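# Move the pedestal through the self-closing door into the bay

## Task

Get the wheeled pedestal through the door that closes by itself and into the yellow taped bay in the far room, so that each of its four wheels sits fully inside the tape and none touches it. The door must have swung shut before the scene is ended. Either robot or both may do the work. At the end, release the pedestal and back the robots away from it. It only counts as done if the pedestal stays in place without a robot holding it. A robot that has fallen or is left leaning means failure.

## Robot and tools

Robots. There are two identical Hello Robot Stretch 4 units, r1 and r2. Each has an omni-wheel base, a mast with a lift, an arm that telescopes forward, a wrist with yaw, pitch and roll, and a two-finger gripper. They stand about 1.6 m tall; the base rim lies within 0.23 m of the base origin. Each carries four cameras: rN_head_camera, rN_head_left_camera, rN_head_right_camera and rN_wrist_camera (N is 1 or 2).

Frames. Each robot reports in its own base frame: origin on the floor below the base centre, x ahead, y to the left, z up. hand_pose is a point between the open fingertips, in that frame, and may be slightly wrong. base_odometry is measured from where the base started the scene, counts wheel turns only (slip looks like travel), and heading runs -3.142 to 3.142, positive to the left. Because each robot uses its own frame, only images, lidar_m and wrist_depth_mm show where the robots stand relative to each other.

execute_actions. Arguments: "actions", a list holding one action or none, and optional "cameras" (a list of camera names, "all", or [] for none; omitted means all). An empty actions list just returns state and images. An action is an object keyed by "r1" and/or "r2". Under each robot you may give:
- "base": exactly one relative move from where the base last measured itself. {"translate_m": d} drives straight, metres, forward positive, -2 to 2. {"strafe_m": d} slides sideways, metres, left positive, -2 to 2. {"rotate_rad": d} turns in place, radians, counter-clockwise (left) positive, -3.2 to 3.2.
- "joints": absolute targets by name. lift_m 0 to 1.2 m; arm_m 0 to 0.55 m (extension); wrist_yaw_rad -1.134 to 4.276 (0 ahead, positive left, 3.14 stowed back; past 3.4 the arm may block it); wrist_pitch_rad -1.117 to 4.259 (0 level, 1.57 pointing down); wrist_roll_rad -1.117 to 4.259 (0 keeps fingers level, positive is clockwise viewed from behind); gripper_m -0.038 to 0.141 m, the fingertip gap (negative squeezes the tips together). A joint target beyond its range is clipped and reported; any other bad value or unknown key rejects the whole call and nothing moves.
- "pace": "slow", "default", "fast" or "max". Base speeds are 0.1, 0.3, 0.4, 0.6 m/s and turning 1, 2, 3, 4 rad/s respectively, further capped when the lift is above 0.2 m (down to 0.3 m/s and 1 rad/s at 1.2 m).
- "contact_limits": {"arm_m": v}, v from 0 (gentlest) to 0.75 (firmest), default 0.5; the arm halts with contact_stop when that push is exceeded.
- or, on its own, "end_of_arm": "enable_torque" to revive wrist or gripper motors that shut off.
Everything in an action starts at once; one action lasts at most 15 s. Anything left out may still be driving toward an earlier target. Example: {"r1": {"base": {"translate_m": 0.3}, "pace": "fast"}, "r2": {"joints": {"lift_m": 0.4, "wrist_yaw_rad": 0}}} (that joint pair also unfolds the wrist at the start).

wait: {"seconds": s}, 0 to 10; commands nothing and returns state and images. Useful for letting the door close.
zoom_image: {"camera": name, "region": [x0, y0, x1, y1]} in pixels of that camera's latest full image, top-left origin, at most 504x504.
read_manual: returns only licence text.
finished_scene: {"scene": n}; ends the scene for good and reports success.

Results. base_status and joint_status tell how each motion ended: "done" (for the base, wheels turned the full amount even if slipping), "off_target" (stopped short and may still push), "contact_stop_at_<key>" (blocked; that part goes slack, a slack lift may sag and a slack base may roll), "limit_stop_at_<name>" such as own_body (self-collision guard) or tilt (leaning over 6 degrees: lift, arm and wheels go slack until upright), "time_out", "torque_fault" (wrist/gripper motor went limp; send enable_torque). on_its_own lists things not commanded in that call; "held at" there is a target, not a position. If a result reports a stop, later calls in the same reply are skipped. lidar_m: 12 distances in metres, 30-degree sectors, first straight ahead then counter-clockwise (4th left, 7th behind, 10th right); "-" is nothing seen or closer than 0.25 m; it misses glass, thin legs and much behind. wrist_depth_mm: 7x7 grid of depths, 100 to 2000 mm. turned_by_wheels vs turned_by_imu differing by over about 0.1 rad suggests a bump or slip. base_tilt in degrees, forward and right positive, with a fixed offset up to about 1.5. motor_effort is percent of max, positive toward higher joint values, bracket is the peak; for wheel_0..2 positive means turning right. A firm grip shows in gripper_m effort; the gripper reading does not prove a hold. Camera calibration lines give K and T_world_to_cam relative to the carrying robot's base frame.

Cautions. Two robots pressing each other fails the run; once bases touch, even millimetres more is hard. Equal commands can differ by about 3 cm per metre between robots, which strains a shared load and can tip a robot. Do not drive or turn with over 1 kg held and arm_m above 0.2, especially fast; steady pushes or pulls with a high gripper or high contact limit can tip the robot. Avoid drops, slams and hard hits. Raise the lift if fingertips jam on a surface. Release the pedestal, move clear, and let the door shut before finishing.

Each tool is called after "Emit:" as name(argument=value, ...) on one line, values as JSON.

## Session

Emit:
execute_actions(actions=[])

Scene clock: 0.00 s.
r1.base_odometry: x=+0.000 y=+0.000 heading=+0.000 (m, m, rad; r1's odometry frame)
r1.turned_by_wheels: +0.000 (rad since the last result)
r1.turned_by_imu: +0.000 (rad since the last result)
r1.base_tilt: forward=-0.1 right=-0.3 (deg)
r1.lidar_m: 0.65 0.93 1.74 1.84 2.59 3.57 1.46 1.09 1.05 0.87 0.65 0.61
r1.base_status: not commanded
r1.joint_positions: lift_m=+0.172 arm_m=-0.001 wrist_yaw_rad=+3.163 wrist_pitch_rad=+0.014 wrist_roll_rad=-0.001 gripper_m=+0.057
r1.joint_status: not commanded
r1.motor_effort: lift_m=+21 arm_m=-1 wrist_yaw_rad=-1 wrist_pitch_rad=-8 wrist_roll_rad=-1 gripper_m=-3 wheel_0=+0 wheel_1=+0 wheel_2=+0 (%)
r1.hand_pose: x=-0.1207 y=+0.0811 z=+0.3464 quat_wxyz=(-0.011, -0.007, -0.001, +1.000) (m; r1's base frame)
r1.wrist_depth_mm: - 137 1661 - - - - / - 116 148 - - - - / - 123 164 - - - - / 138 139 1537 - - - - / 1078 1308 1576 - - - - / 1060 1205 196 1255 197 1281 1308 / 798 798 904 106 866 878 891
r2.base_odometry: x=+0.000 y=+0.000 heading=+0.000 (m, m, rad; r2's odometry frame)
r2.turned_by_wheels: +0.000 (rad since the last result)
r2.turned_by_imu: +0.000 (rad since the last result)
r2.base_tilt: forward=-0.8 right=+0.5 (deg)
r2.lidar_m: 2.38 4.14 2.77 2.56 2.54 1.66 1.52 1.58 2.00 2.16 2.17 2.81
r2.base_status: not commanded
r2.joint_positions: lift_m=+0.236 arm_m=+0.002 wrist_yaw_rad=+3.102 wrist_pitch_rad=-0.006 wrist_roll_rad=-0.002 gripper_m=+0.057
r2.joint_status: not commanded
r2.motor_effort: lift_m=+19 arm_m=+0 wrist_yaw_rad=+0 wrist_pitch_rad=-8 wrist_roll_rad=-2 gripper_m=-5 wheel_0=+0 wheel_1=+1 wheel_2=+0 (%)
r2.hand_pose: x=-0.1121 y=+0.0988 z=+0.4158 quat_wxyz=(+0.020, +0.003, -0.001, +1.000) (m; r2's base frame)
r2.wrist_depth_mm: - 135 1576 1661 1708 1756 1921 / - 125 201 1661 1708 1863 1921 / - 137 209 1708 1808 1863 1921 / 137 157 1661 1756 1756 1863 1921 / 1537 1576 1661 1661 1756 1863 1921 / 1138 1182 1060 1308 200 1366 1366 / 820 831 917 - 904 931 976
pictures: r1_head_camera, r1_head_left_camera, r1_head_right_camera, r1_wrist_camera, r2_head_camera, r2_head_left_camera, r2_head_right_camera, r2_wrist_camera
Images, in order (width x height): r1_head_camera 420x560, r1_head_left_camera 420x672, r1_head_right_camera 420x672, r1_wrist_camera 616x392, r2_head_camera 420x560, r2_head_left_camera 420x672, r2_head_right_camera 420x672, r2_wrist_camera 616x392.

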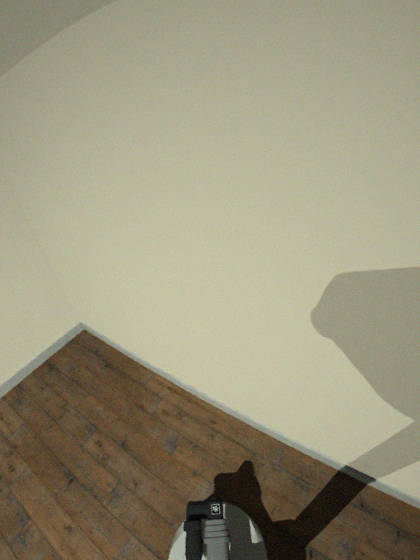

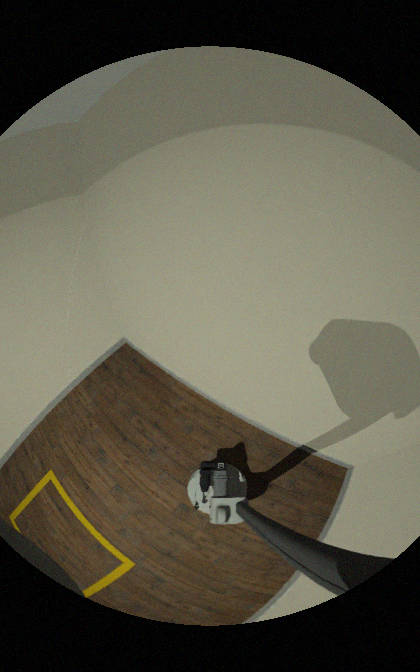

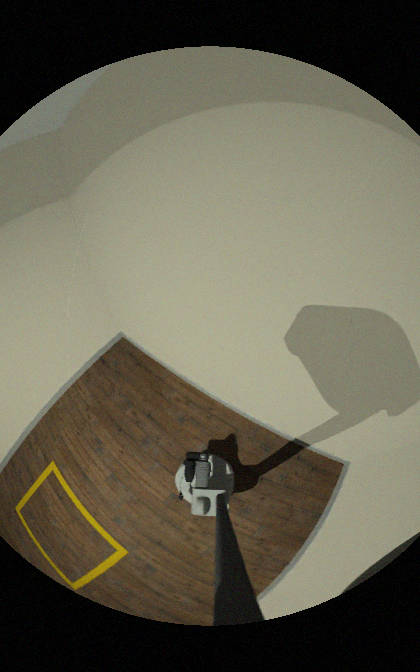

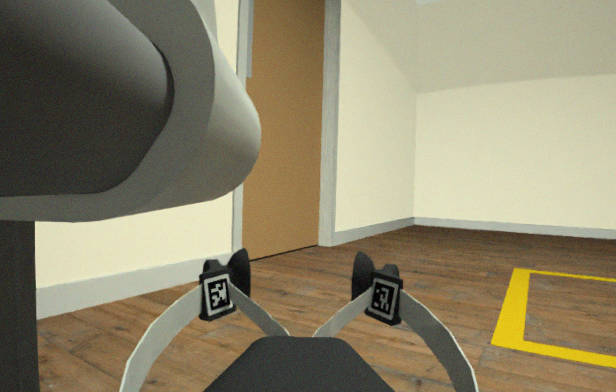

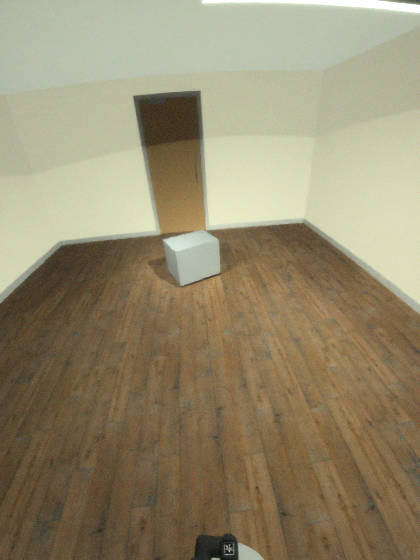

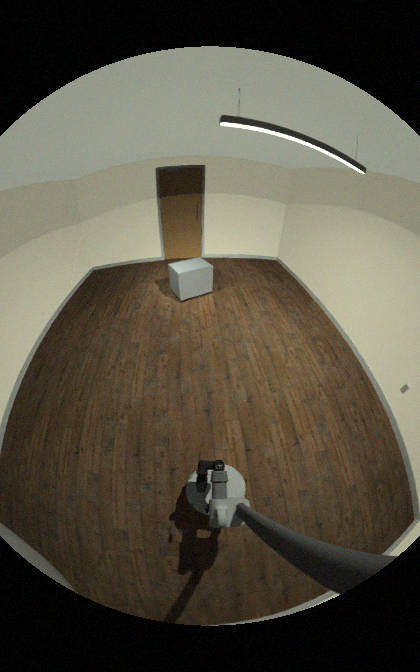

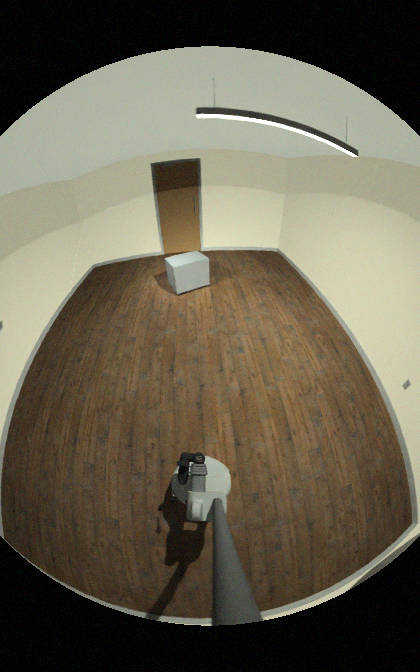

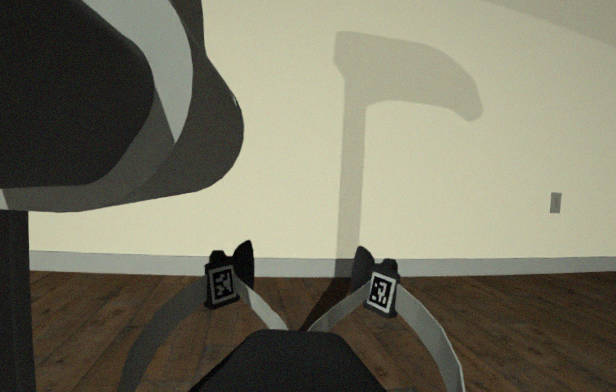

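Emit:
execute_actions(actions=[{"r1":{"base":{"rotate_rad":2.6},"pace":"fast"},"r2":{"base":{"translate_m":1.3},"pace":"max"}}], cameras=["r1_head_camera","r1_head_left_camera","r2_head_camera"])

Scene clock: 8.77 s.
r1.base_odometry: x=+0.000 y=+0.000 heading=+2.600 (m, m, rad; r1's odometry frame)
r1.turned_by_wheels: +2.600 (rad since the last result)
r1.turned_by_imu: +2.549 (rad since the last result)
r1.base_tilt: forward=-0.2 right=-0.2 (deg)
r1.lidar_m: 3.93 1.51 1.09 1.06 0.89 0.65 0.61 0.66 0.90 1.73 1.82 2.54
r1.base_status: done
r1.joint_positions: lift_m=+0.172 arm_m=-0.001 wrist_yaw_rad=+3.163 wrist_pitch_rad=+0.014 wrist_roll_rad=-0.001 gripper_m=+0.057
r1.joint_status: not commanded
r1.motor_effort: lift_m=+21(21) arm_m=-1(1) wrist_yaw_rad=-1(1) wrist_pitch_rad=-5(8) wrist_roll_rad=-2(1) gripper_m=-5(3) wheel_0=+2(9) wheel_1=+2(9) wheel_2=+2(11) (%)
r1.hand_pose: x=-0.1207 y=+0.0811 z=+0.3464 quat_wxyz=(-0.011, -0.007, -0.001, +1.000) (m; r1's base frame)
r1.wrist_depth_mm: - 137 741 732 732 741 732 / - 116 148 750 741 741 750 / - 123 164 750 750 741 741 / 138 139 750 750 750 741 750 / 759 759 750 750 750 741 759 / 759 759 196 759 197 750 750 / 750 741 741 106 750 750 741
r2.base_odometry: x=+1.300 y=+0.000 heading=+0.000 (m, m, rad; r2's odometry frame)
r2.turned_by_wheels: +0.000 (rad since the last result)
r2.turned_by_imu: -0.003 (rad since the last result)
r2.base_tilt: forward=-0.8 right=+0.6 (deg)
r2.lidar_m: 1.14 1.08 2.96 2.70 2.71 3.10 2.85 2.88 2.15 2.00 2.05 2.61
r2.base_status: done
r2.joint_positions: lift_m=+0.236 arm_m=+0.002 wrist_yaw_rad=+3.102 wrist_pitch_rad=-0.006 wrist_roll_rad=-0.002 gripper_m=+0.057
r2.joint_status: not commanded
r2.motor_effort: lift_m=+20(20) arm_m=+0(0) wrist_yaw_rad=+0(1) wrist_pitch_rad=-8(8) wrist_roll_rad=-1(1) gripper_m=-4(4) wheel_0=+0(10) wheel_1=+2(11) wheel_2=+3(16) (%)
r2.hand_pose: x=-0.1121 y=+0.0988 z=+0.4158 quat_wxyz=(+0.020, +0.003, -0.001, +1.000) (m; r2's base frame)
r2.wrist_depth_mm: - 135 - - - - - / - 125 200 - - - - / - 137 210 - - - - / 137 157 - - - - - / 1863 - - - - - - / 1138 1205 1042 1308 200 1366 1366 / 831 842 946 - 917 917 991
pictures: r1_head_camera, r1_head_left_camera, r2_head_camera
Images, in order (width x height): r1_head_camera 420x560, r1_head_left_camera 420x672, r2_head_camera 420x560.

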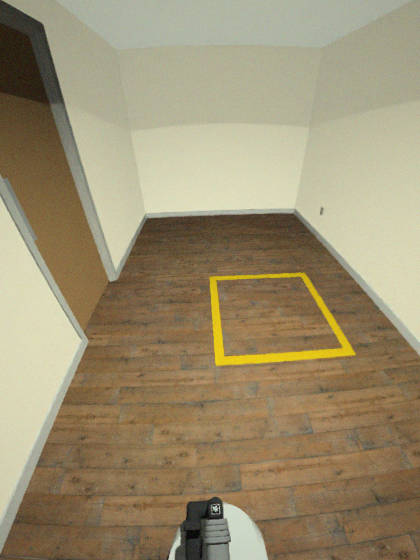

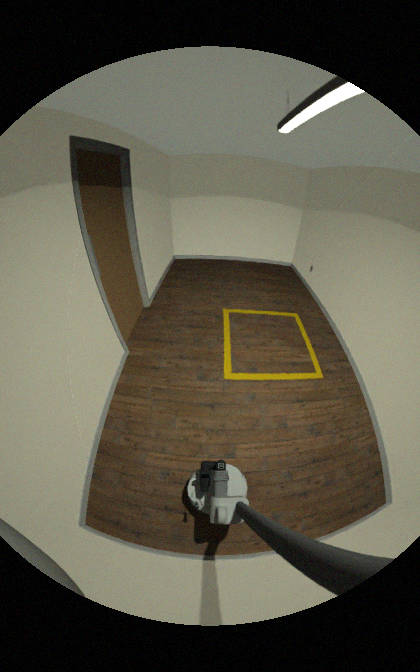

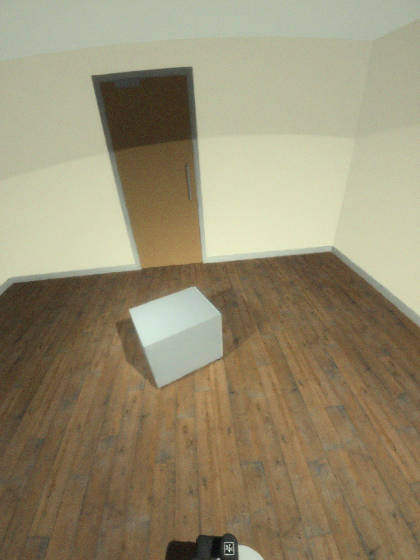

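Emit:
execute_actions(actions=[{"r1":{"base":{"translate_m":1.72},"pace":"max"},"r2":{"base":{"strafe_m":0.22},"joints":{"lift_m":0.18},"pace":"fast"}}], cameras=[])

Emit:
execute_actions(actions=[{"r1":{"base":{"rotate_rad":1.59},"pace":"fast"},"r2":{"base":{"rotate_rad":0.09},"pace":"fast"}}], cameras=[])

Emit:
execute_actions(actions=[{"r1":{"base":{"translate_m":0.7},"pace":"fast"},"r2":{"base":{"translate_m":0.7},"pace":"fast"}}], cameras=["r1_head_camera","r1_head_left_camera","r2_head_camera"])

Scene clock: 32.10 s.
r1.base_odometry: x=-1.474 y=+0.886 heading=+2.600 (m, m, rad; r1's odometry frame)
r1.turned_by_wheels: +0.000 (rad since the last result)
r1.turned_by_imu: +0.000 (rad since the last result)
r1.base_tilt: forward=-0.1 right=-0.3 (deg)
r1.lidar_m: 2.40 1.46 1.12 1.09 1.09 1.51 2.33 2.47 1.83 1.77 1.84 2.48
r1.base_status: done
r1.joint_positions: lift_m=+0.172 arm_m=-0.001 wrist_yaw_rad=+3.163 wrist_pitch_rad=+0.014 wrist_roll_rad=-0.001 gripper_m=+0.057
r1.joint_status: not commanded
r1.motor_effort: lift_m=+21(21) arm_m=-1(1) wrist_yaw_rad=-1(0) wrist_pitch_rad=-7(6) wrist_roll_rad=-2(2) gripper_m=-6(3) wheel_0=-1(10) wheel_1=+0(8) wheel_2=+2(16) (%)
r1.hand_pose: x=-0.1207 y=+0.0811 z=+0.3464 quat_wxyz=(-0.011, -0.007, -0.001, +1.000) (m; r1's base frame)
r1.wrist_depth_mm: - 137 - - - - 1430 / - 116 148 - - - 1397 / - 123 163 - - - 1430 / 138 139 - - - - 1397 / 1756 - - - - 1983 1397 / 1060 1182 196 1255 197 1281 1255 / 798 798 904 106 866 866 891
r2.base_odometry: x=+1.300 y=+0.220 heading=+0.000 (m, m, rad; r2's odometry frame)
r2.turned_by_wheels: +0.000 (rad since the last result)
r2.turned_by_imu: -0.001 (rad since the last result)
r2.base_tilt: forward=-0.7 right=+0.5 (deg)
r2.lidar_m: 1.02 1.08 2.71 2.47 2.51 3.12 2.87 2.91 2.44 2.23 2.28 2.88
r2.base_status: done
r2.joint_positions: lift_m=+0.180 arm_m=+0.002 wrist_yaw_rad=+3.102 wrist_pitch_rad=-0.006 wrist_roll_rad=-0.002 gripper_m=+0.057
r2.joint_status: all done
r2.motor_effort: lift_m=+16(19) arm_m=+0(0) wrist_yaw_rad=+2(1) wrist_pitch_rad=-6(7) wrist_roll_rad=+0(2) gripper_m=-6(5) wheel_0=+1(12) wheel_1=+0(19) wheel_2=+0(2) (%)
r2.hand_pose: x=-0.1121 y=+0.0988 z=+0.3601 quat_wxyz=(+0.020, +0.003, -0.001, +1.000) (m; r2's base frame)
r2.wrist_depth_mm: - 135 - - - - - / - 125 202 - - - - / - 137 210 - - - - / 137 157 - - - - - / 1708 1756 1863 - - - - / 1008 1060 931 1138 200 1205 1205 / 732 732 820 - 809 809 866
pictures: none
No camera images: the call's "cameras" was empty. Leave "cameras" out to get every camera's image.

Scene clock: 33.83 s.
r1.base_odometry: x=-1.474 y=+0.886 heading=-2.093 (m, m, rad; r1's odometry frame)
r1.turned_by_wheels: +1.590 (rad since the last result)
r1.turned_by_imu: +1.559 (rad since the last result)
r1.base_tilt: forward=-0.1 right=-0.3 (deg)
r1.lidar_m: 1.08 1.11 1.54 2.34 2.46 1.83 1.76 1.84 2.49 2.40 1.44 1.12
r1.base_status: done
r1.joint_positions: lift_m=+0.172 arm_m=-0.001 wrist_yaw_rad=+3.163 wrist_pitch_rad=+0.014 wrist_roll_rad=-0.001 gripper_m=+0.057
r1.joint_status: not commanded
r1.motor_effort: lift_m=+21(21) arm_m=-1(1) wrist_yaw_rad=+0(0) wrist_pitch_rad=-7(7) wrist_roll_rad=+1(4) gripper_m=-1(0) wheel_0=+0(16) wheel_1=+0(12) wheel_2=+0(11) (%)
r1.hand_pose: x=-0.1207 y=+0.0811 z=+0.3464 quat_wxyz=(-0.011, -0.007, -0.001, +1.000) (m; r1's base frame)
r1.wrist_depth_mm: - 137 1808 1863 1863 1863 1863 / - 116 148 1921 1921 1863 1863 / - 123 164 1921 1921 1921 1863 / 139 139 1921 1863 1983 1921 1921 / 1756 1921 1921 1921 1921 1921 1921 / 1060 1182 196 1281 198 1308 1281 / 788 798 891 106 866 866 904
r2.base_odometry: x=+1.300 y=+0.220 heading=+0.090 (m, m, rad; r2's odometry frame)
r2.turned_by_wheels: +0.089 (rad since the last result)
r2.turned_by_imu: +0.089 (rad since the last result)
r2.base_tilt: forward=-0.8 right=+0.5 (deg)
r2.lidar_m: 1.03 3.04 2.64 2.46 2.59 3.01 2.90 2.97 2.34 2.23 2.32 3.05
r2.base_status: done
r2.joint_positions: lift_m=+0.180 arm_m=+0.002 wrist_yaw_rad=+3.102 wrist_pitch_rad=-0.006 wrist_roll_rad=-0.002 gripper_m=+0.057
r2.joint_status: not commanded
r2.motor_effort: lift_m=+16(16) arm_m=+0(0) wrist_yaw_rad=+2(0) wrist_pitch_rad=-6(6) wrist_roll_rad=+0(1) gripper_m=-4(5) wheel_0=-3(8) wheel_1=-2(12) wheel_2=-3(8) (%)
r2.hand_pose: x=-0.1121 y=+0.0988 z=+0.3601 quat_wxyz=(+0.020, +0.003, -0.001, +1.000) (m; r2's base frame)
r2.wrist_depth_mm: - 135 - - - - - / - 125 201 - - - - / - 137 210 - - - - / 138 158 - - - - - / 1708 1808 1921 - - - - / 1008 1025 917 1138 200 1229 1205 / 732 732 809 - 809 809 854
pictures: none
No camera images: the call's "cameras" was empty. Leave "cameras" out to get every camera's image.

Scene clock: 36.87 s.
r1.base_odometry: x=-1.823 y=+0.279 heading=-2.093 (m, m, rad; r1's odometry frame)
r1.turned_by_wheels: +0.000 (rad since the last result)
r1.turned_by_imu: +0.000 (rad since the last result)
r1.base_tilt: forward=-0.1 right=-0.3 (deg)
r1.lidar_m: 0.39 0.44 0.51 1.52 2.42 2.55 2.47 2.60 2.54 1.21 0.58 0.41
r1.base_status: done
r1.joint_positions: lift_m=+0.172 arm_m=-0.001 wrist_yaw_rad=+3.163 wrist_pitch_rad=+0.014 wrist_roll_rad=-0.001 gripper_m=+0.057
r1.joint_status: not commanded
r1.motor_effort: lift_m=+21(21) arm_m=-1(1) wrist_yaw_rad=+1(1) wrist_pitch_rad=-5(7) wrist_roll_rad=-1(0) gripper_m=-2(3) wheel_0=-1(8) wheel_1=+0(5) wheel_2=+2(12) (%)
r1.hand_pose: x=-0.1207 y=+0.0811 z=+0.3464 quat_wxyz=(-0.011, -0.007, -0.001, +1.000) (m; r1's base frame)
r1.wrist_depth_mm: - 137 - - - - - / - 116 148 - - - - / - 123 164 - - - - / 139 139 - - - - - / 1756 - - - - - - / 1060 1182 196 1255 197 1336 1281 / 798 809 891 106 854 854 904
r2.base_odometry: x=+1.997 y=+0.283 heading=+0.090 (m, m, rad; r2's odometry frame)
r2.turned_by_wheels: +0.001 (rad since the last result)
r2.turned_by_imu: -0.001 (rad since the last result)
r2.base_tilt: forward=-0.7 right=+0.6 (deg)
r2.lidar_m: 0.32 0.32 2.61 2.50 2.60 3.51 3.67 3.22 2.35 2.23 2.27 0.47
r2.base_status: done
r2.joint_positions: lift_m=+0.180 arm_m=+0.002 wrist_yaw_rad=+3.102 wrist_pitch_rad=-0.006 wrist_roll_rad=-0.002 gripper_m=+0.057
r2.joint_status: not commanded
r2.motor_effort: lift_m=+16(16) arm_m=+0(0) wrist_yaw_rad=+1(3) wrist_pitch_rad=-7(7) wrist_roll_rad=+0(1) gripper_m=-4(5) wheel_0=+1(9) wheel_1=+5(10) wheel_2=+1(15) (%)
r2.hand_pose: x=-0.1121 y=+0.0988 z=+0.3601 quat_wxyz=(+0.020, +0.003, -0.001, +1.000) (m; r2's base frame)
r2.wrist_depth_mm: - 135 - - - - - / - 125 201 - - - - / - 137 209 - - - - / 137 157 - - - - - / 1661 1756 1863 - - - - / 1008 1060 931 1138 200 1205 1205 / 732 732 820 - 809 809 866
pictures: r1_head_camera, r1_head_left_camera, r2_head_camera
Images, in order (width x height): r1_head_camera 420x560, r1_head_left_camera 420x672, r2_head_camera 420x560.

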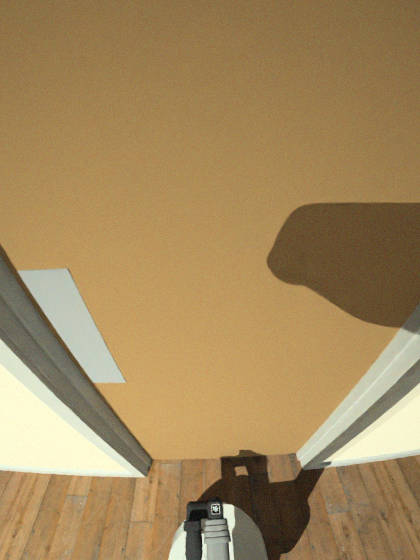

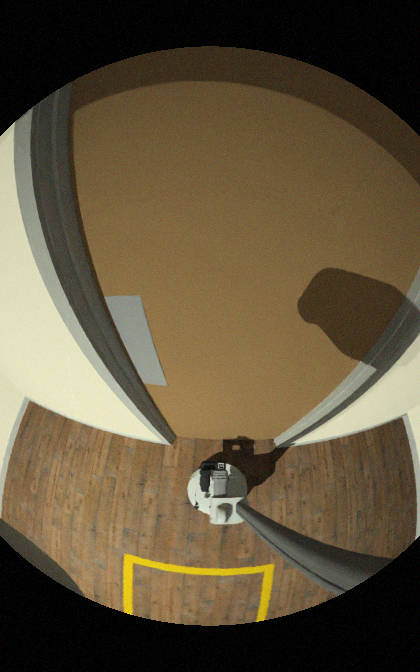

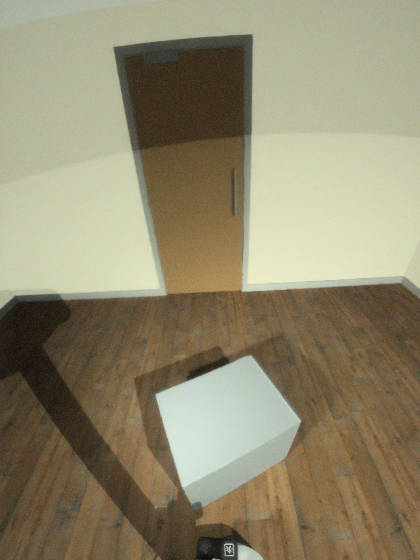

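Emit:
execute_actions(actions=[{"r1":{"base":{"translate_m":0.6},"pace":"slow"},"r2":{"base":{"translate_m":0.16},"pace":"slow"}}], cameras=["r1_head_left_camera","r2_head_camera"])

Scene clock: 46.37 s.
r1.base_odometry: x=-2.122 y=-0.241 heading=-2.093 (m, m, rad; r1's odometry frame)
r1.turned_by_wheels: -0.001 (rad since the last result)
r1.turned_by_imu: -0.001 (rad since the last result)
r1.base_tilt: forward=-0.2 right=-0.2 (deg)
r1.lidar_m: 0.25 0.45 2.39 0.37 0.36 3.16 3.07 3.20 0.41 0.25 - -
r1.base_status: done
r1.joint_positions: lift_m=+0.172 arm_m=-0.001 wrist_yaw_rad=+3.163 wrist_pitch_rad=+0.014 wrist_roll_rad=-0.001 gripper_m=+0.057
r1.joint_status: not commanded
r1.motor_effort: lift_m=+21(21) arm_m=-1(1) wrist_yaw_rad=+0(1) wrist_pitch_rad=-9(8) wrist_roll_rad=-2(2) gripper_m=-2(5) wheel_0=+8(20) wheel_1=-1(14) wheel_2=-14(22) (%)
r1.hand_pose: x=-0.1207 y=+0.0811 z=+0.3465 quat_wxyz=(-0.011, -0.007, -0.001, +1.000) (m; r1's base frame)
r1.wrist_depth_mm: - 137 - - - - - / - 116 148 - - - - / - 123 164 - - - - / 138 139 - - - - - / 1808 - - - - - - / 1060 1182 196 1255 198 1281 1281 / 798 798 891 106 866 854 891
r2.base_odometry: x=+2.156 y=+0.298 heading=+0.091 (m, m, rad; r2's odometry frame)
r2.turned_by_wheels: +0.001 (rad since the last result)
r2.turned_by_imu: -0.001 (rad since the last result)
r2.base_tilt: forward=-0.8 right=+0.6 (deg)
r2.lidar_m: 0.25 0.25 2.66 2.51 2.59 3.50 3.85 3.24 2.32 2.21 2.29 0.25
r2.base_status: done
r2.joint_positions: lift_m=+0.180 arm_m=+0.002 wrist_yaw_rad=+3.109 wrist_pitch_rad=-0.006 wrist_roll_rad=-0.002 gripper_m=+0.057
r2.joint_status: not commanded
r2.on_its_own: wrist_yaw_rad is at rest, and its effort (-21) is outside its rest range (-13 to +13)
r2.motor_effort: lift_m=+16(16) arm_m=+0(0) wrist_yaw_rad=-21(28) wrist_pitch_rad=-9(8) wrist_roll_rad=-1(1) gripper_m=-6(4) wheel_0=+8(7) wheel_1=+12(13) wheel_2=-10(11) (%)
r2.hand_pose: x=-0.1128 y=+0.0967 z=+0.3601 quat_wxyz=(+0.016, +0.003, -0.001, +1.000) (m; r2's base frame)
r2.wrist_depth_mm: - 135 - - - - - / - 125 187 - - - - / - 134 200 - - - - / 137 152 - - - - - / 1499 1808 1863 - - - - / 946 1060 931 1138 200 1205 1205 / 741 741 820 - 820 820 866
pictures: r1_head_left_camera, r2_head_camera
Images, in order (width x height): r1_head_left_camera 420x672, r2_head_camera 420x560.

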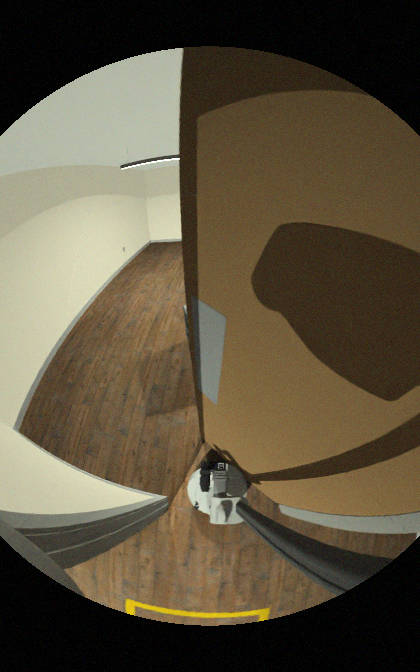

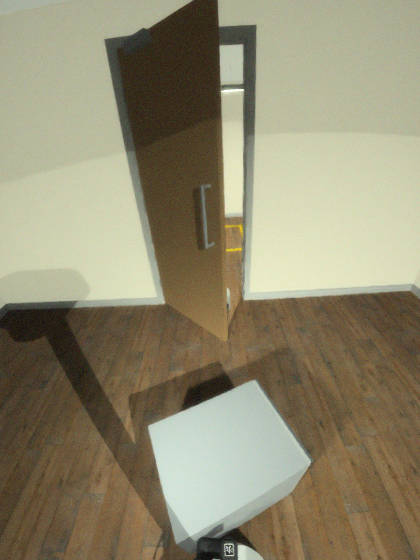

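Emit:
execute_actions(actions=[{"r1":{"base":{"translate_m":0.5},"pace":"default"},"r2":{"base":{"translate_m":-0.03},"joints":{"lift_m":0.6},"pace":"default"}}], cameras=[])

Emit:
execute_actions(actions=[{"r1":{"base":{"strafe_m":-0.5},"pace":"slow"},"r2":{"base":{"translate_m":0.12},"pace":"slow"}}], cameras=["r1_head_left_camera","r2_head_camera"])

Scene clock: 52.77 s.
r1.base_odometry: x=-2.371 y=-0.674 heading=-2.093 (m, m, rad; r1's odometry frame)
r1.turned_by_wheels: +0.000 (rad since the last result)
r1.turned_by_imu: -0.002 (rad since the last result)
r1.base_tilt: forward=-0.3 right=-0.2 (deg)
r1.lidar_m: 0.71 0.68 2.34 2.18 0.85 0.71 3.62 0.50 0.26 0.25 2.79 0.89
r1.base_status: done
r1.joint_positions: lift_m=+0.172 arm_m=-0.001 wrist_yaw_rad=+3.163 wrist_pitch_rad=+0.014 wrist_roll_rad=-0.001 gripper_m=+0.057
r1.joint_status: not commanded
r1.motor_effort: lift_m=+21(21) arm_m=-1(1) wrist_yaw_rad=+0(0) wrist_pitch_rad=-7(7) wrist_roll_rad=+0(1) gripper_m=+0(4) wheel_0=+6(14) wheel_1=-1(3) wheel_2=-5(28) (%)
r1.hand_pose: x=-0.1207 y=+0.0811 z=+0.3465 quat_wxyz=(-0.011, -0.007, -0.001, +1.000) (m; r1's base frame)
r1.wrist_depth_mm: - 137 - - - 723 715 / - 116 147 - - 723 723 / - 123 164 - - 723 723 / 138 139 - - - 732 723 / 1182 - - - - 741 732 / 976 1182 196 1255 198 732 732 / 798 788 891 106 866 732 723
r2.base_odometry: x=+2.126 y=+0.295 heading=+0.091 (m, m, rad; r2's odometry frame)
r2.turned_by_wheels: +0.000 (rad since the last result)
r2.turned_by_imu: -0.001 (rad since the last result)
r2.base_tilt: forward=-0.8 right=+0.5 (deg)
r2.lidar_m: 0.26 0.25 2.62 2.51 2.61 3.50 3.82 3.22 2.30 2.21 2.31 0.31
r2.base_status: done
r2.joint_positions: lift_m=+0.600 arm_m=+0.002 wrist_yaw_rad=+3.102 wrist_pitch_rad=-0.006 wrist_roll_rad=-0.002 gripper_m=+0.057
r2.joint_status: all done
r2.motor_effort: lift_m=+22(24) arm_m=+0(0) wrist_yaw_rad=+0(21) wrist_pitch_rad=-8(7) wrist_roll_rad=-1(1) gripper_m=-5(5) wheel_0=-3(7) wheel_1=-4(10) wheel_2=+3(12) (%)
r2.hand_pose: x=-0.1121 y=+0.0987 z=+0.7796 quat_wxyz=(+0.020, +0.003, -0.001, +1.000) (m; r2's base frame)
r2.wrist_depth_mm: - 135 - - - - - / - 125 200 - - - - / - 137 208 - - - - / 137 157 - - - - - / - - - - - - - / - - 1863 - 200 - - / 1464 1464 1618 - 1576 1618 1756
pictures: none
No camera images: the call's "cameras" was empty. Leave "cameras" out to get every camera's image.

Scene clock: 58.83 s.
r1.base_odometry: x=-2.786 y=-0.444 heading=-2.135 (m, m, rad; r1's odometry frame)
r1.turned_by_wheels: -0.042 (rad since the last result)
r1.turned_by_imu: -0.063 (rad since the last result)
r1.base_tilt: forward=-0.2 right=-0.4 (deg)
r1.lidar_m: 5.16 0.76 0.87 2.73 1.02 1.11 0.42 0.25 - 0.25 0.25 2.78
r1.base_status: strafe_m contact_stop (by the wheels' count: -0.474 of -0.500)
r1.joint_positions: lift_m=+0.172 arm_m=-0.001 wrist_yaw_rad=+3.163 wrist_pitch_rad=+0.014 wrist_roll_rad=-0.001 gripper_m=+0.057
r1.joint_status: not commanded
r1.on_its_own: the wheels are slack since a contact_stop
r1.motor_effort: lift_m=+21(21) arm_m=-1(1) wrist_yaw_rad=-1(3) wrist_pitch_rad=-6(6) wrist_roll_rad=-1(2) gripper_m=-4(3) wheel_0=+0(26) wheel_1=+0(38) wheel_2=+0(12) (%)
r1.hand_pose: x=-0.1207 y=+0.0811 z=+0.3465 quat_wxyz=(-0.011, -0.007, -0.001, +1.000) (m; r1's base frame)
r1.wrist_depth_mm: - 137 654 - - - - / - 116 148 - - - - / - 123 164 - - - - / 139 139 603 - - - - / 351 466 603 - - - - / 357 442 196 1255 198 1281 1078 / 357 424 609 106 866 854 878
r2.base_odometry: x=+2.245 y=+0.306 heading=+0.091 (m, m, rad; r2's odometry frame)
r2.turned_by_wheels: +0.000 (rad since the last result)
r2.turned_by_imu: -0.001 (rad since the last result)
r2.base_tilt: forward=-0.8 right=+0.5 (deg)
r2.lidar_m: 0.25 0.25 0.25 2.53 2.63 3.56 3.94 3.27 2.32 2.22 2.30 0.25
r2.base_status: done
r2.joint_positions: lift_m=+0.600 arm_m=+0.002 wrist_yaw_rad=+3.102 wrist_pitch_rad=-0.006 wrist_roll_rad=-0.002 gripper_m=+0.057
r2.joint_status: not commanded
r2.motor_effort: lift_m=+21(23) arm_m=+0(0) wrist_yaw_rad=+1(1) wrist_pitch_rad=-7(7) wrist_roll_rad=-2(1) gripper_m=-6(5) wheel_0=+9(10) wheel_1=+9(16) wheel_2=-12(22) (%)
r2.hand_pose: x=-0.1121 y=+0.0988 z=+0.7797 quat_wxyz=(+0.020, +0.003, -0.001, +1.000) (m; r2's base frame)
r2.wrist_depth_mm: - 135 - - - - - / - 125 201 - - - - / - 137 210 - - - - / 138 157 - - - - - / - - - - - - - / - - 1863 - 200 - - / 1499 1499 1618 - 1661 1618 1708
pictures: r1_head_left_camera, r2_head_camera
Images, in order (width x height): r1_head_left_camera 420x672, r2_head_camera 420x560.

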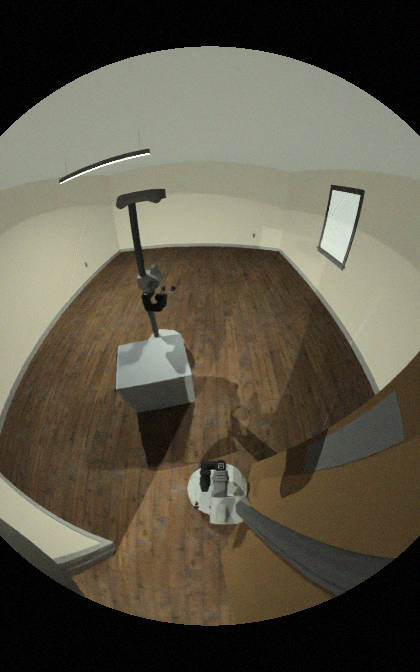

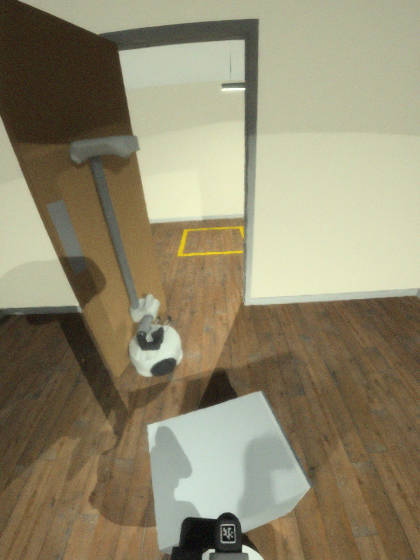

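Emit:
execute_actions(actions=[{"r1":{"base":{"translate_m":0.22},"pace":"default"}}], cameras=[])

Emit:
execute_actions(actions=[{"r1":{"base":{"strafe_m":-0.05},"pace":"slow"}}], cameras=["r1_head_right_camera","r2_head_camera"])

Scene clock: 65.50 s.
r1.base_odometry: x=-2.904 y=-0.630 heading=-2.135 (m, m, rad; r1's odometry frame)
r1.turned_by_wheels: +0.000 (rad since the last result)
r1.turned_by_imu: -0.001 (rad since the last result)
r1.base_tilt: forward=-0.2 right=-0.3 (deg)
r1.lidar_m: 4.93 0.57 0.64 2.74 1.28 1.19 0.46 0.25 0.25 0.25 2.07 2.78
r1.base_status: done
r1.joint_positions: lift_m=+0.172 arm_m=-0.001 wrist_yaw_rad=+3.163 wrist_pitch_rad=+0.014 wrist_roll_rad=-0.001 gripper_m=+0.057
r1.joint_status: not commanded
r1.motor_effort: lift_m=+21(21) arm_m=-1(1) wrist_yaw_rad=-1(0) wrist_pitch_rad=-7(6) wrist_roll_rad=-1(2) gripper_m=-5(5) wheel_0=+2(0) wheel_1=-1(1) wheel_2=-1(12) (%)
r1.hand_pose: x=-0.1207 y=+0.0811 z=+0.3465 quat_wxyz=(-0.011, -0.007, -0.001, +1.000) (m; r1's base frame)
r1.wrist_depth_mm: - 137 741 - - - 991 / - 116 148 - - - 1025 / - 123 163 - - - 1025 / 138 139 676 - - - 1042 / 366 496 676 - - - 1042 / 375 473 196 1255 197 1255 1025 / 375 449 676 106 854 866 878
r2.base_odometry: x=+2.245 y=+0.306 heading=+0.091 (m, m, rad; r2's odometry frame)
r2.turned_by_wheels: +0.000 (rad since the last result)
r2.turned_by_imu: -0.001 (rad since the last result)
r2.base_tilt: forward=-0.8 right=+0.5 (deg)
r2.lidar_m: 0.25 0.25 0.25 2.51 2.64 3.55 3.96 3.24 2.33 2.20 2.31 0.25
r2.base_status: not commanded
r2.joint_positions: lift_m=+0.600 arm_m=+0.002 wrist_yaw_rad=+3.102 wrist_pitch_rad=-0.006 wrist_roll_rad=-0.002 gripper_m=+0.057
r2.joint_status: not commanded
r2.motor_effort: lift_m=+21(21) arm_m=+0(0) wrist_yaw_rad=+1(3) wrist_pitch_rad=-7(8) wrist_roll_rad=+0(1) gripper_m=-5(4) wheel_0=+9(9) wheel_1=+9(9) wheel_2=-12(13) (%)
r2.hand_pose: x=-0.1121 y=+0.0988 z=+0.7797 quat_wxyz=(+0.020, +0.003, -0.001, +1.000) (m; r2's base frame)
r2.wrist_depth_mm: - 135 - - - - - / - 125 201 - - - - / - 137 209 - - - - / 137 157 - - - - - / - - - - - - - / - - 1808 - 199 - - / 1499 1499 1661 - 1618 1618 1756
pictures: none
No camera images: the call's "cameras" was empty. Leave "cameras" out to get every camera's image.

Scene clock: 67.10 s.
r1.base_odometry: x=-2.946 y=-0.603 heading=-2.135 (m, m, rad; r1's odometry frame)
r1.turned_by_wheels: +0.000 (rad since the last result)
r1.turned_by_imu: -0.001 (rad since the last result)
r1.base_tilt: forward=-0.1 right=-0.2 (deg)
r1.lidar_m: 4.94 0.59 0.67 2.79 1.27 1.20 0.44 0.25 0.27 1.95 2.00 2.70
r1.base_status: done
r1.joint_positions: lift_m=+0.172 arm_m=-0.001 wrist_yaw_rad=+3.163 wrist_pitch_rad=+0.014 wrist_roll_rad=-0.001 gripper_m=+0.057
r1.joint_status: not commanded
r1.motor_effort: lift_m=+21(21) arm_m=-1(1) wrist_yaw_rad=+0(1) wrist_pitch_rad=-8(8) wrist_roll_rad=-1(2) gripper_m=-2(5) wheel_0=+4(5) wheel_1=-5(12) wheel_2=+0(0) (%)
r1.hand_pose: x=-0.1207 y=+0.0811 z=+0.3465 quat_wxyz=(-0.011, -0.007, -0.001, +1.000) (m; r1's base frame)
r1.wrist_depth_mm: - 137 676 - - - 1078 / - 116 147 - - - 1078 / - 123 164 - - - 1060 / 138 139 621 - - - 1060 / 355 469 627 - - - 1060 / 362 452 196 1255 197 1308 1060 / 362 430 627 106 866 866 891
r2.base_odometry: x=+2.245 y=+0.306 heading=+0.091 (m, m, rad; r2's odometry frame)
r2.turned_by_wheels: +0.000 (rad since the last result)
r2.turned_by_imu: +0.000 (rad since the last result)
r2.base_tilt: forward=-0.8 right=+0.5 (deg)
r2.lidar_m: 0.25 0.25 0.25 2.51 2.60 3.55 3.96 3.24 2.32 2.22 2.31 0.25
r2.base_status: not commanded
r2.joint_positions: lift_m=+0.600 arm_m=+0.002 wrist_yaw_rad=+3.102 wrist_pitch_rad=-0.006 wrist_roll_rad=-0.002 gripper_m=+0.057
r2.joint_status: not commanded
r2.motor_effort: lift_m=+21(21) arm_m=+0(0) wrist_yaw_rad=-1(3) wrist_pitch_rad=-6(6) wrist_roll_rad=+2(1) gripper_m=-4(5) wheel_0=+9(9) wheel_1=+9(9) wheel_2=-13(13) (%)
r2.hand_pose: x=-0.1121 y=+0.0988 z=+0.7797 quat_wxyz=(+0.020, +0.003, -0.001, +1.000) (m; r2's base frame)
r2.wrist_depth_mm: - 135 - - - - - / - 125 201 - - - - / - 137 209 - - - - / 138 157 - - - - - / - - - - - - - / - - 1863 - 200 - - / 1464 1464 1618 - 1661 1661 1756
pictures: r1_head_right_camera, r2_head_camera
Images, in order (width x height): r1_head_right_camera 420x672, r2_head_camera 420x560.

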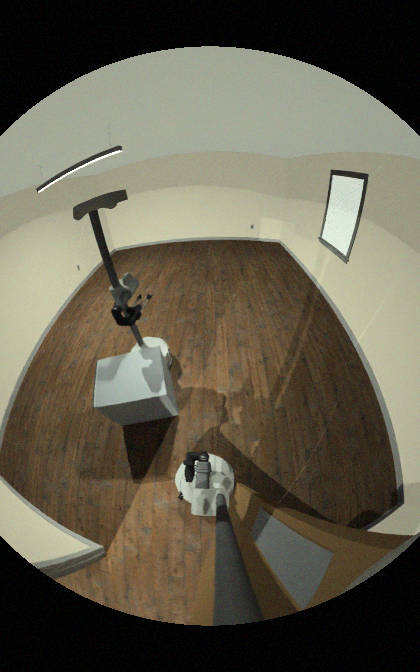

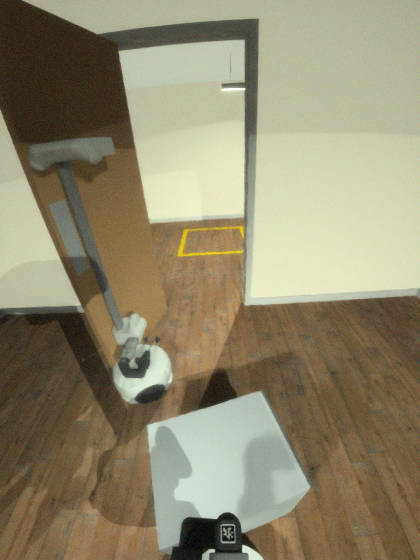

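Emit:
execute_actions(actions=[{"r1":{"base":{"translate_m":0.08},"pace":"slow"},"r2":{"base":{"translate_m":0.1},"pace":"slow"}}], cameras=[])

Emit:
execute_actions(actions=[{"r1":{"base":{"strafe_m":-0.06},"pace":"slow"},"r2":{"base":{"translate_m":0.1},"pace":"slow"}}], cameras=["r1_head_right_camera","r2_head_camera"])

Scene clock: 78.20 s.
r1.base_odometry: x=-2.989 y=-0.671 heading=-2.135 (m, m, rad; r1's odometry frame)
r1.turned_by_wheels: +0.000 (rad since the last result)
r1.turned_by_imu: -0.001 (rad since the last result)
r1.base_tilt: forward=-0.1 right=-0.2 (deg)
r1.lidar_m: 4.87 0.39 0.40 2.78 1.37 1.26 0.44 0.25 0.25 1.95 2.01 2.69
r1.base_status: done
r1.joint_positions: lift_m=+0.172 arm_m=-0.001 wrist_yaw_rad=+3.163 wrist_pitch_rad=+0.014 wrist_roll_rad=-0.001 gripper_m=+0.057
r1.joint_status: not commanded
r1.motor_effort: lift_m=+21(21) arm_m=-1(1) wrist_yaw_rad=-1(0) wrist_pitch_rad=-6(7) wrist_roll_rad=-1(0) gripper_m=-2(2) wheel_0=+3(11) wheel_1=+0(5) wheel_2=-2(7) (%)
r1.hand_pose: x=-0.1207 y=+0.0811 z=+0.3465 quat_wxyz=(-0.011, -0.007, -0.001, +1.000) (m; r1's base frame)
r1.wrist_depth_mm: - 137 691 - - - 1098 / - 116 148 - - - 1098 / - 123 164 - - - 1098 / 139 139 627 - - - 1138 / 351 477 627 - - - 1118 / 359 452 197 1160 198 1281 1098 / 359 433 640 106 866 866 891
r2.base_odometry: x=+2.344 y=+0.315 heading=+0.092 (m, m, rad; r2's odometry frame)
r2.turned_by_wheels: +0.001 (rad since the last result)
r2.turned_by_imu: -0.001 (rad since the last result)
r2.base_tilt: forward=-0.8 right=+0.5 (deg)
r2.lidar_m: 0.25 0.25 0.27 2.52 2.60 3.53 4.05 3.22 2.34 2.20 0.33 0.25
r2.base_status: done
r2.joint_positions: lift_m=+0.600 arm_m=+0.002 wrist_yaw_rad=+3.102 wrist_pitch_rad=-0.006 wrist_roll_rad=-0.002 gripper_m=+0.057
r2.joint_status: not commanded
r2.motor_effort: lift_m=+21(21) arm_m=+0(0) wrist_yaw_rad=+2(1) wrist_pitch_rad=-8(7) wrist_roll_rad=+1(1) gripper_m=-5(5) wheel_0=+13(14) wheel_1=+10(14) wheel_2=-14(20) (%)
r2.hand_pose: x=-0.1121 y=+0.0988 z=+0.7797 quat_wxyz=(+0.020, +0.003, -0.001, +1.000) (m; r2's base frame)
r2.wrist_depth_mm: - 135 - - - - - / - 125 201 - - - - / - 137 209 - - - - / 137 158 - - - - - / - - - - - - - / - - 1863 - 200 - - / 1464 1464 1661 - 1618 1661 1756
pictures: none
No camera images: the call's "cameras" was empty. Leave "cameras" out to get every camera's image.

Scene clock: 80.47 s.
r1.base_odometry: x=-3.033 y=-0.648 heading=-2.158 (m, m, rad; r1's odometry frame)
r1.turned_by_wheels: -0.023 (rad since the last result)
r1.turned_by_imu: -0.024 (rad since the last result)
r1.base_tilt: forward=-0.3 right=-0.3 (deg)
r1.lidar_m: 4.86 0.46 0.36 0.62 1.46 1.31 0.41 0.25 0.25 1.91 1.94 2.56
r1.base_status: strafe_m contact_stop (by the wheels' count: -0.049 of -0.060)
r1.joint_positions: lift_m=+0.172 arm_m=-0.001 wrist_yaw_rad=+3.164 wrist_pitch_rad=+0.014 wrist_roll_rad=-0.001 gripper_m=+0.057
r1.joint_status: not commanded
r1.on_its_own: the wheels are slack since a contact_stop
r1.motor_effort: lift_m=+21(21) arm_m=-1(1) wrist_yaw_rad=+0(2) wrist_pitch_rad=-10(6) wrist_roll_rad=-1(2) gripper_m=+0(5) wheel_0=+0(19) wheel_1=+0(38) wheel_2=+0(4) (%)
r1.hand_pose: x=-0.1207 y=+0.0811 z=+0.3465 quat_wxyz=(-0.011, -0.007, -0.001, +1.000) (m; r1's base frame)
r1.wrist_depth_mm: - 137 661 - - - 1138 / - 115 148 - - - 1118 / - 123 164 - - - 1138 / 138 139 603 - - - 1138 / 345 459 609 - - - 1160 / 355 439 196 1160 197 1281 1118 / 353 418 615 106 854 866 878
r2.base_odometry: x=+2.443 y=+0.324 heading=+0.093 (m, m, rad; r2's odometry frame)
r2.turned_by_wheels: +0.001 (rad since the last result)
r2.turned_by_imu: +0.000 (rad since the last result)
r2.base_tilt: forward=-0.8 right=+0.5 (deg)
r2.lidar_m: 0.25 0.25 0.29 2.50 2.58 3.54 4.17 3.20 2.29 2.21 0.29 0.25
r2.base_status: done
r2.joint_positions: lift_m=+0.600 arm_m=+0.002 wrist_yaw_rad=+3.102 wrist_pitch_rad=-0.006 wrist_roll_rad=-0.002 gripper_m=+0.057
r2.joint_status: not commanded
r2.motor_effort: lift_m=+21(21) arm_m=+0(0) wrist_yaw_rad=+1(1) wrist_pitch_rad=-7(7) wrist_roll_rad=-1(0) gripper_m=-5(3) wheel_0=+14(20) wheel_1=+11(13) wheel_2=-13(20) (%)
r2.hand_pose: x=-0.1121 y=+0.0988 z=+0.7797 quat_wxyz=(+0.020, +0.003, -0.001, +1.000) (m; r2's base frame)
r2.wrist_depth_mm: - 135 - - - - - / - 125 202 - - - - / - 137 209 - - - - / 138 157 - - - - - / - - - - - - - / - - 1863 - 200 - - / 1464 1499 1661 - 1618 1576 1708
pictures: r1_head_right_camera, r2_head_camera
Images, in order (width x height): r1_head_right_camera 420x672, r2_head_camera 420x560.

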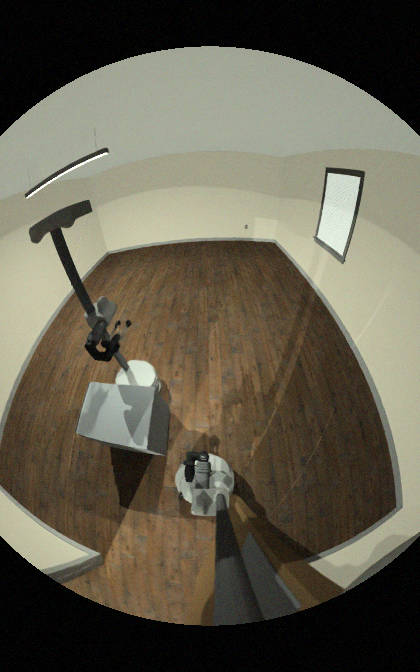

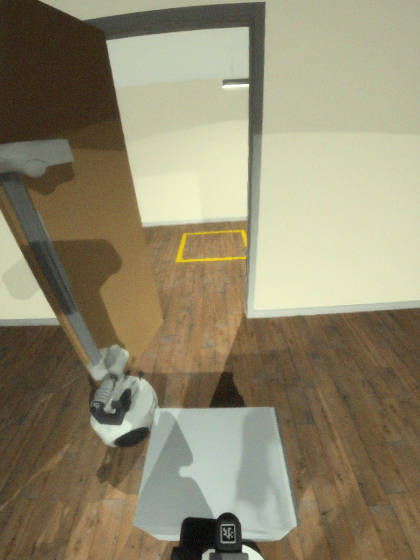

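Emit:
execute_actions(actions=[{"r1":{"base":{"translate_m":0.03},"pace":"slow"},"r2":{"base":{"translate_m":0.3},"pace":"slow"}}], cameras=["r1_head_left_camera","r2_head_camera"])

Scene clock: 87.60 s.
r1.base_odometry: x=-3.049 y=-0.673 heading=-2.158 (m, m, rad; r1's odometry frame)
r1.turned_by_wheels: +0.000 (rad since the last result)
r1.turned_by_imu: -0.001 (rad since the last result)
r1.base_tilt: forward=+0.0 right=-0.3 (deg)
r1.lidar_m: 4.81 0.68 0.32 0.31 0.34 1.32 0.40 0.25 0.25 1.89 1.92 2.58
r1.base_status: done
r1.joint_positions: lift_m=+0.172 arm_m=-0.001 wrist_yaw_rad=+3.164 wrist_pitch_rad=+0.014 wrist_roll_rad=-0.001 gripper_m=+0.057
r1.joint_status: not commanded
r1.motor_effort: lift_m=+21(21) arm_m=-1(1) wrist_yaw_rad=-1(0) wrist_pitch_rad=-9(9) wrist_roll_rad=-1(1) gripper_m=-3(1) wheel_0=+3(6) wheel_1=+1(4) wheel_2=-1(6) (%)
r1.hand_pose: x=-0.1207 y=+0.0811 z=+0.3465 quat_wxyz=(-0.011, -0.007, -0.001, +1.000) (m; r1's base frame)
r1.wrist_depth_mm: - 137 661 - - - 1160 / - 116 148 - - - 1160 / - 123 163 - - - 1160 / 138 139 597 - - - 1160 / 336 452 603 - - - 1182 / 343 433 196 1138 198 1281 1160 / 345 413 609 106 854 854 891
r2.base_odometry: x=+2.741 y=+0.352 heading=+0.093 (m, m, rad; r2's odometry frame)
r2.turned_by_wheels: +0.000 (rad since the last result)
r2.turned_by_imu: -0.002 (rad since the last result)
r2.base_tilt: forward=-0.8 right=+0.5 (deg)
r2.lidar_m: 0.25 0.25 0.34 2.50 2.64 3.54 - 3.22 2.33 2.18 0.29 0.25
r2.base_status: done
r2.joint_positions: lift_m=+0.600 arm_m=+0.002 wrist_yaw_rad=+3.102 wrist_pitch_rad=-0.006 wrist_roll_rad=-0.002 gripper_m=+0.057
r2.joint_status: not commanded
r2.motor_effort: lift_m=+21(21) arm_m=+0(0) wrist_yaw_rad=+0(2) wrist_pitch_rad=-7(7) wrist_roll_rad=+0(2) gripper_m=-5(5) wheel_0=+7(21) wheel_1=+9(14) wheel_2=-14(21) (%)
r2.hand_pose: x=-0.1121 y=+0.0988 z=+0.7797 quat_wxyz=(+0.020, +0.003, -0.001, +1.000) (m; r2's base frame)
r2.wrist_depth_mm: - 135 - - - - - / - 125 201 - - - - / - 137 210 - - - - / 137 158 - - - - - / - - - - - - - / - - 1808 - 200 - - / 1499 1464 1661 - 1661 1661 1708
pictures: r1_head_left_camera, r2_head_camera
Images, in order (width x height): r1_head_left_camera 420x672, r2_head_camera 420x560.

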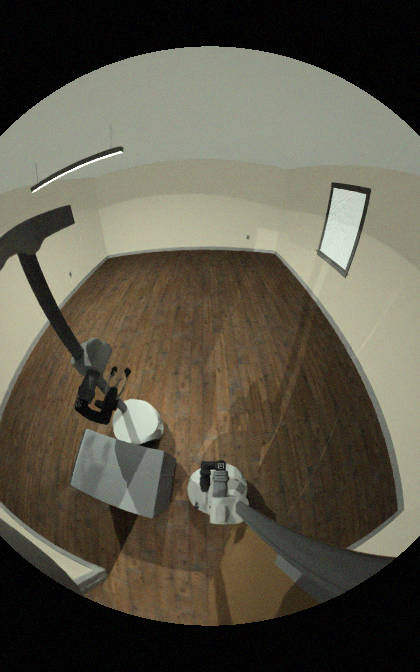

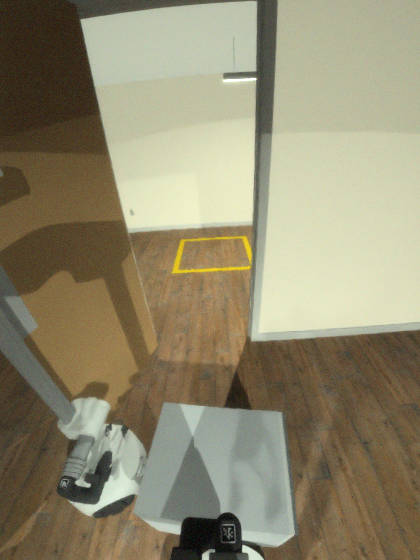

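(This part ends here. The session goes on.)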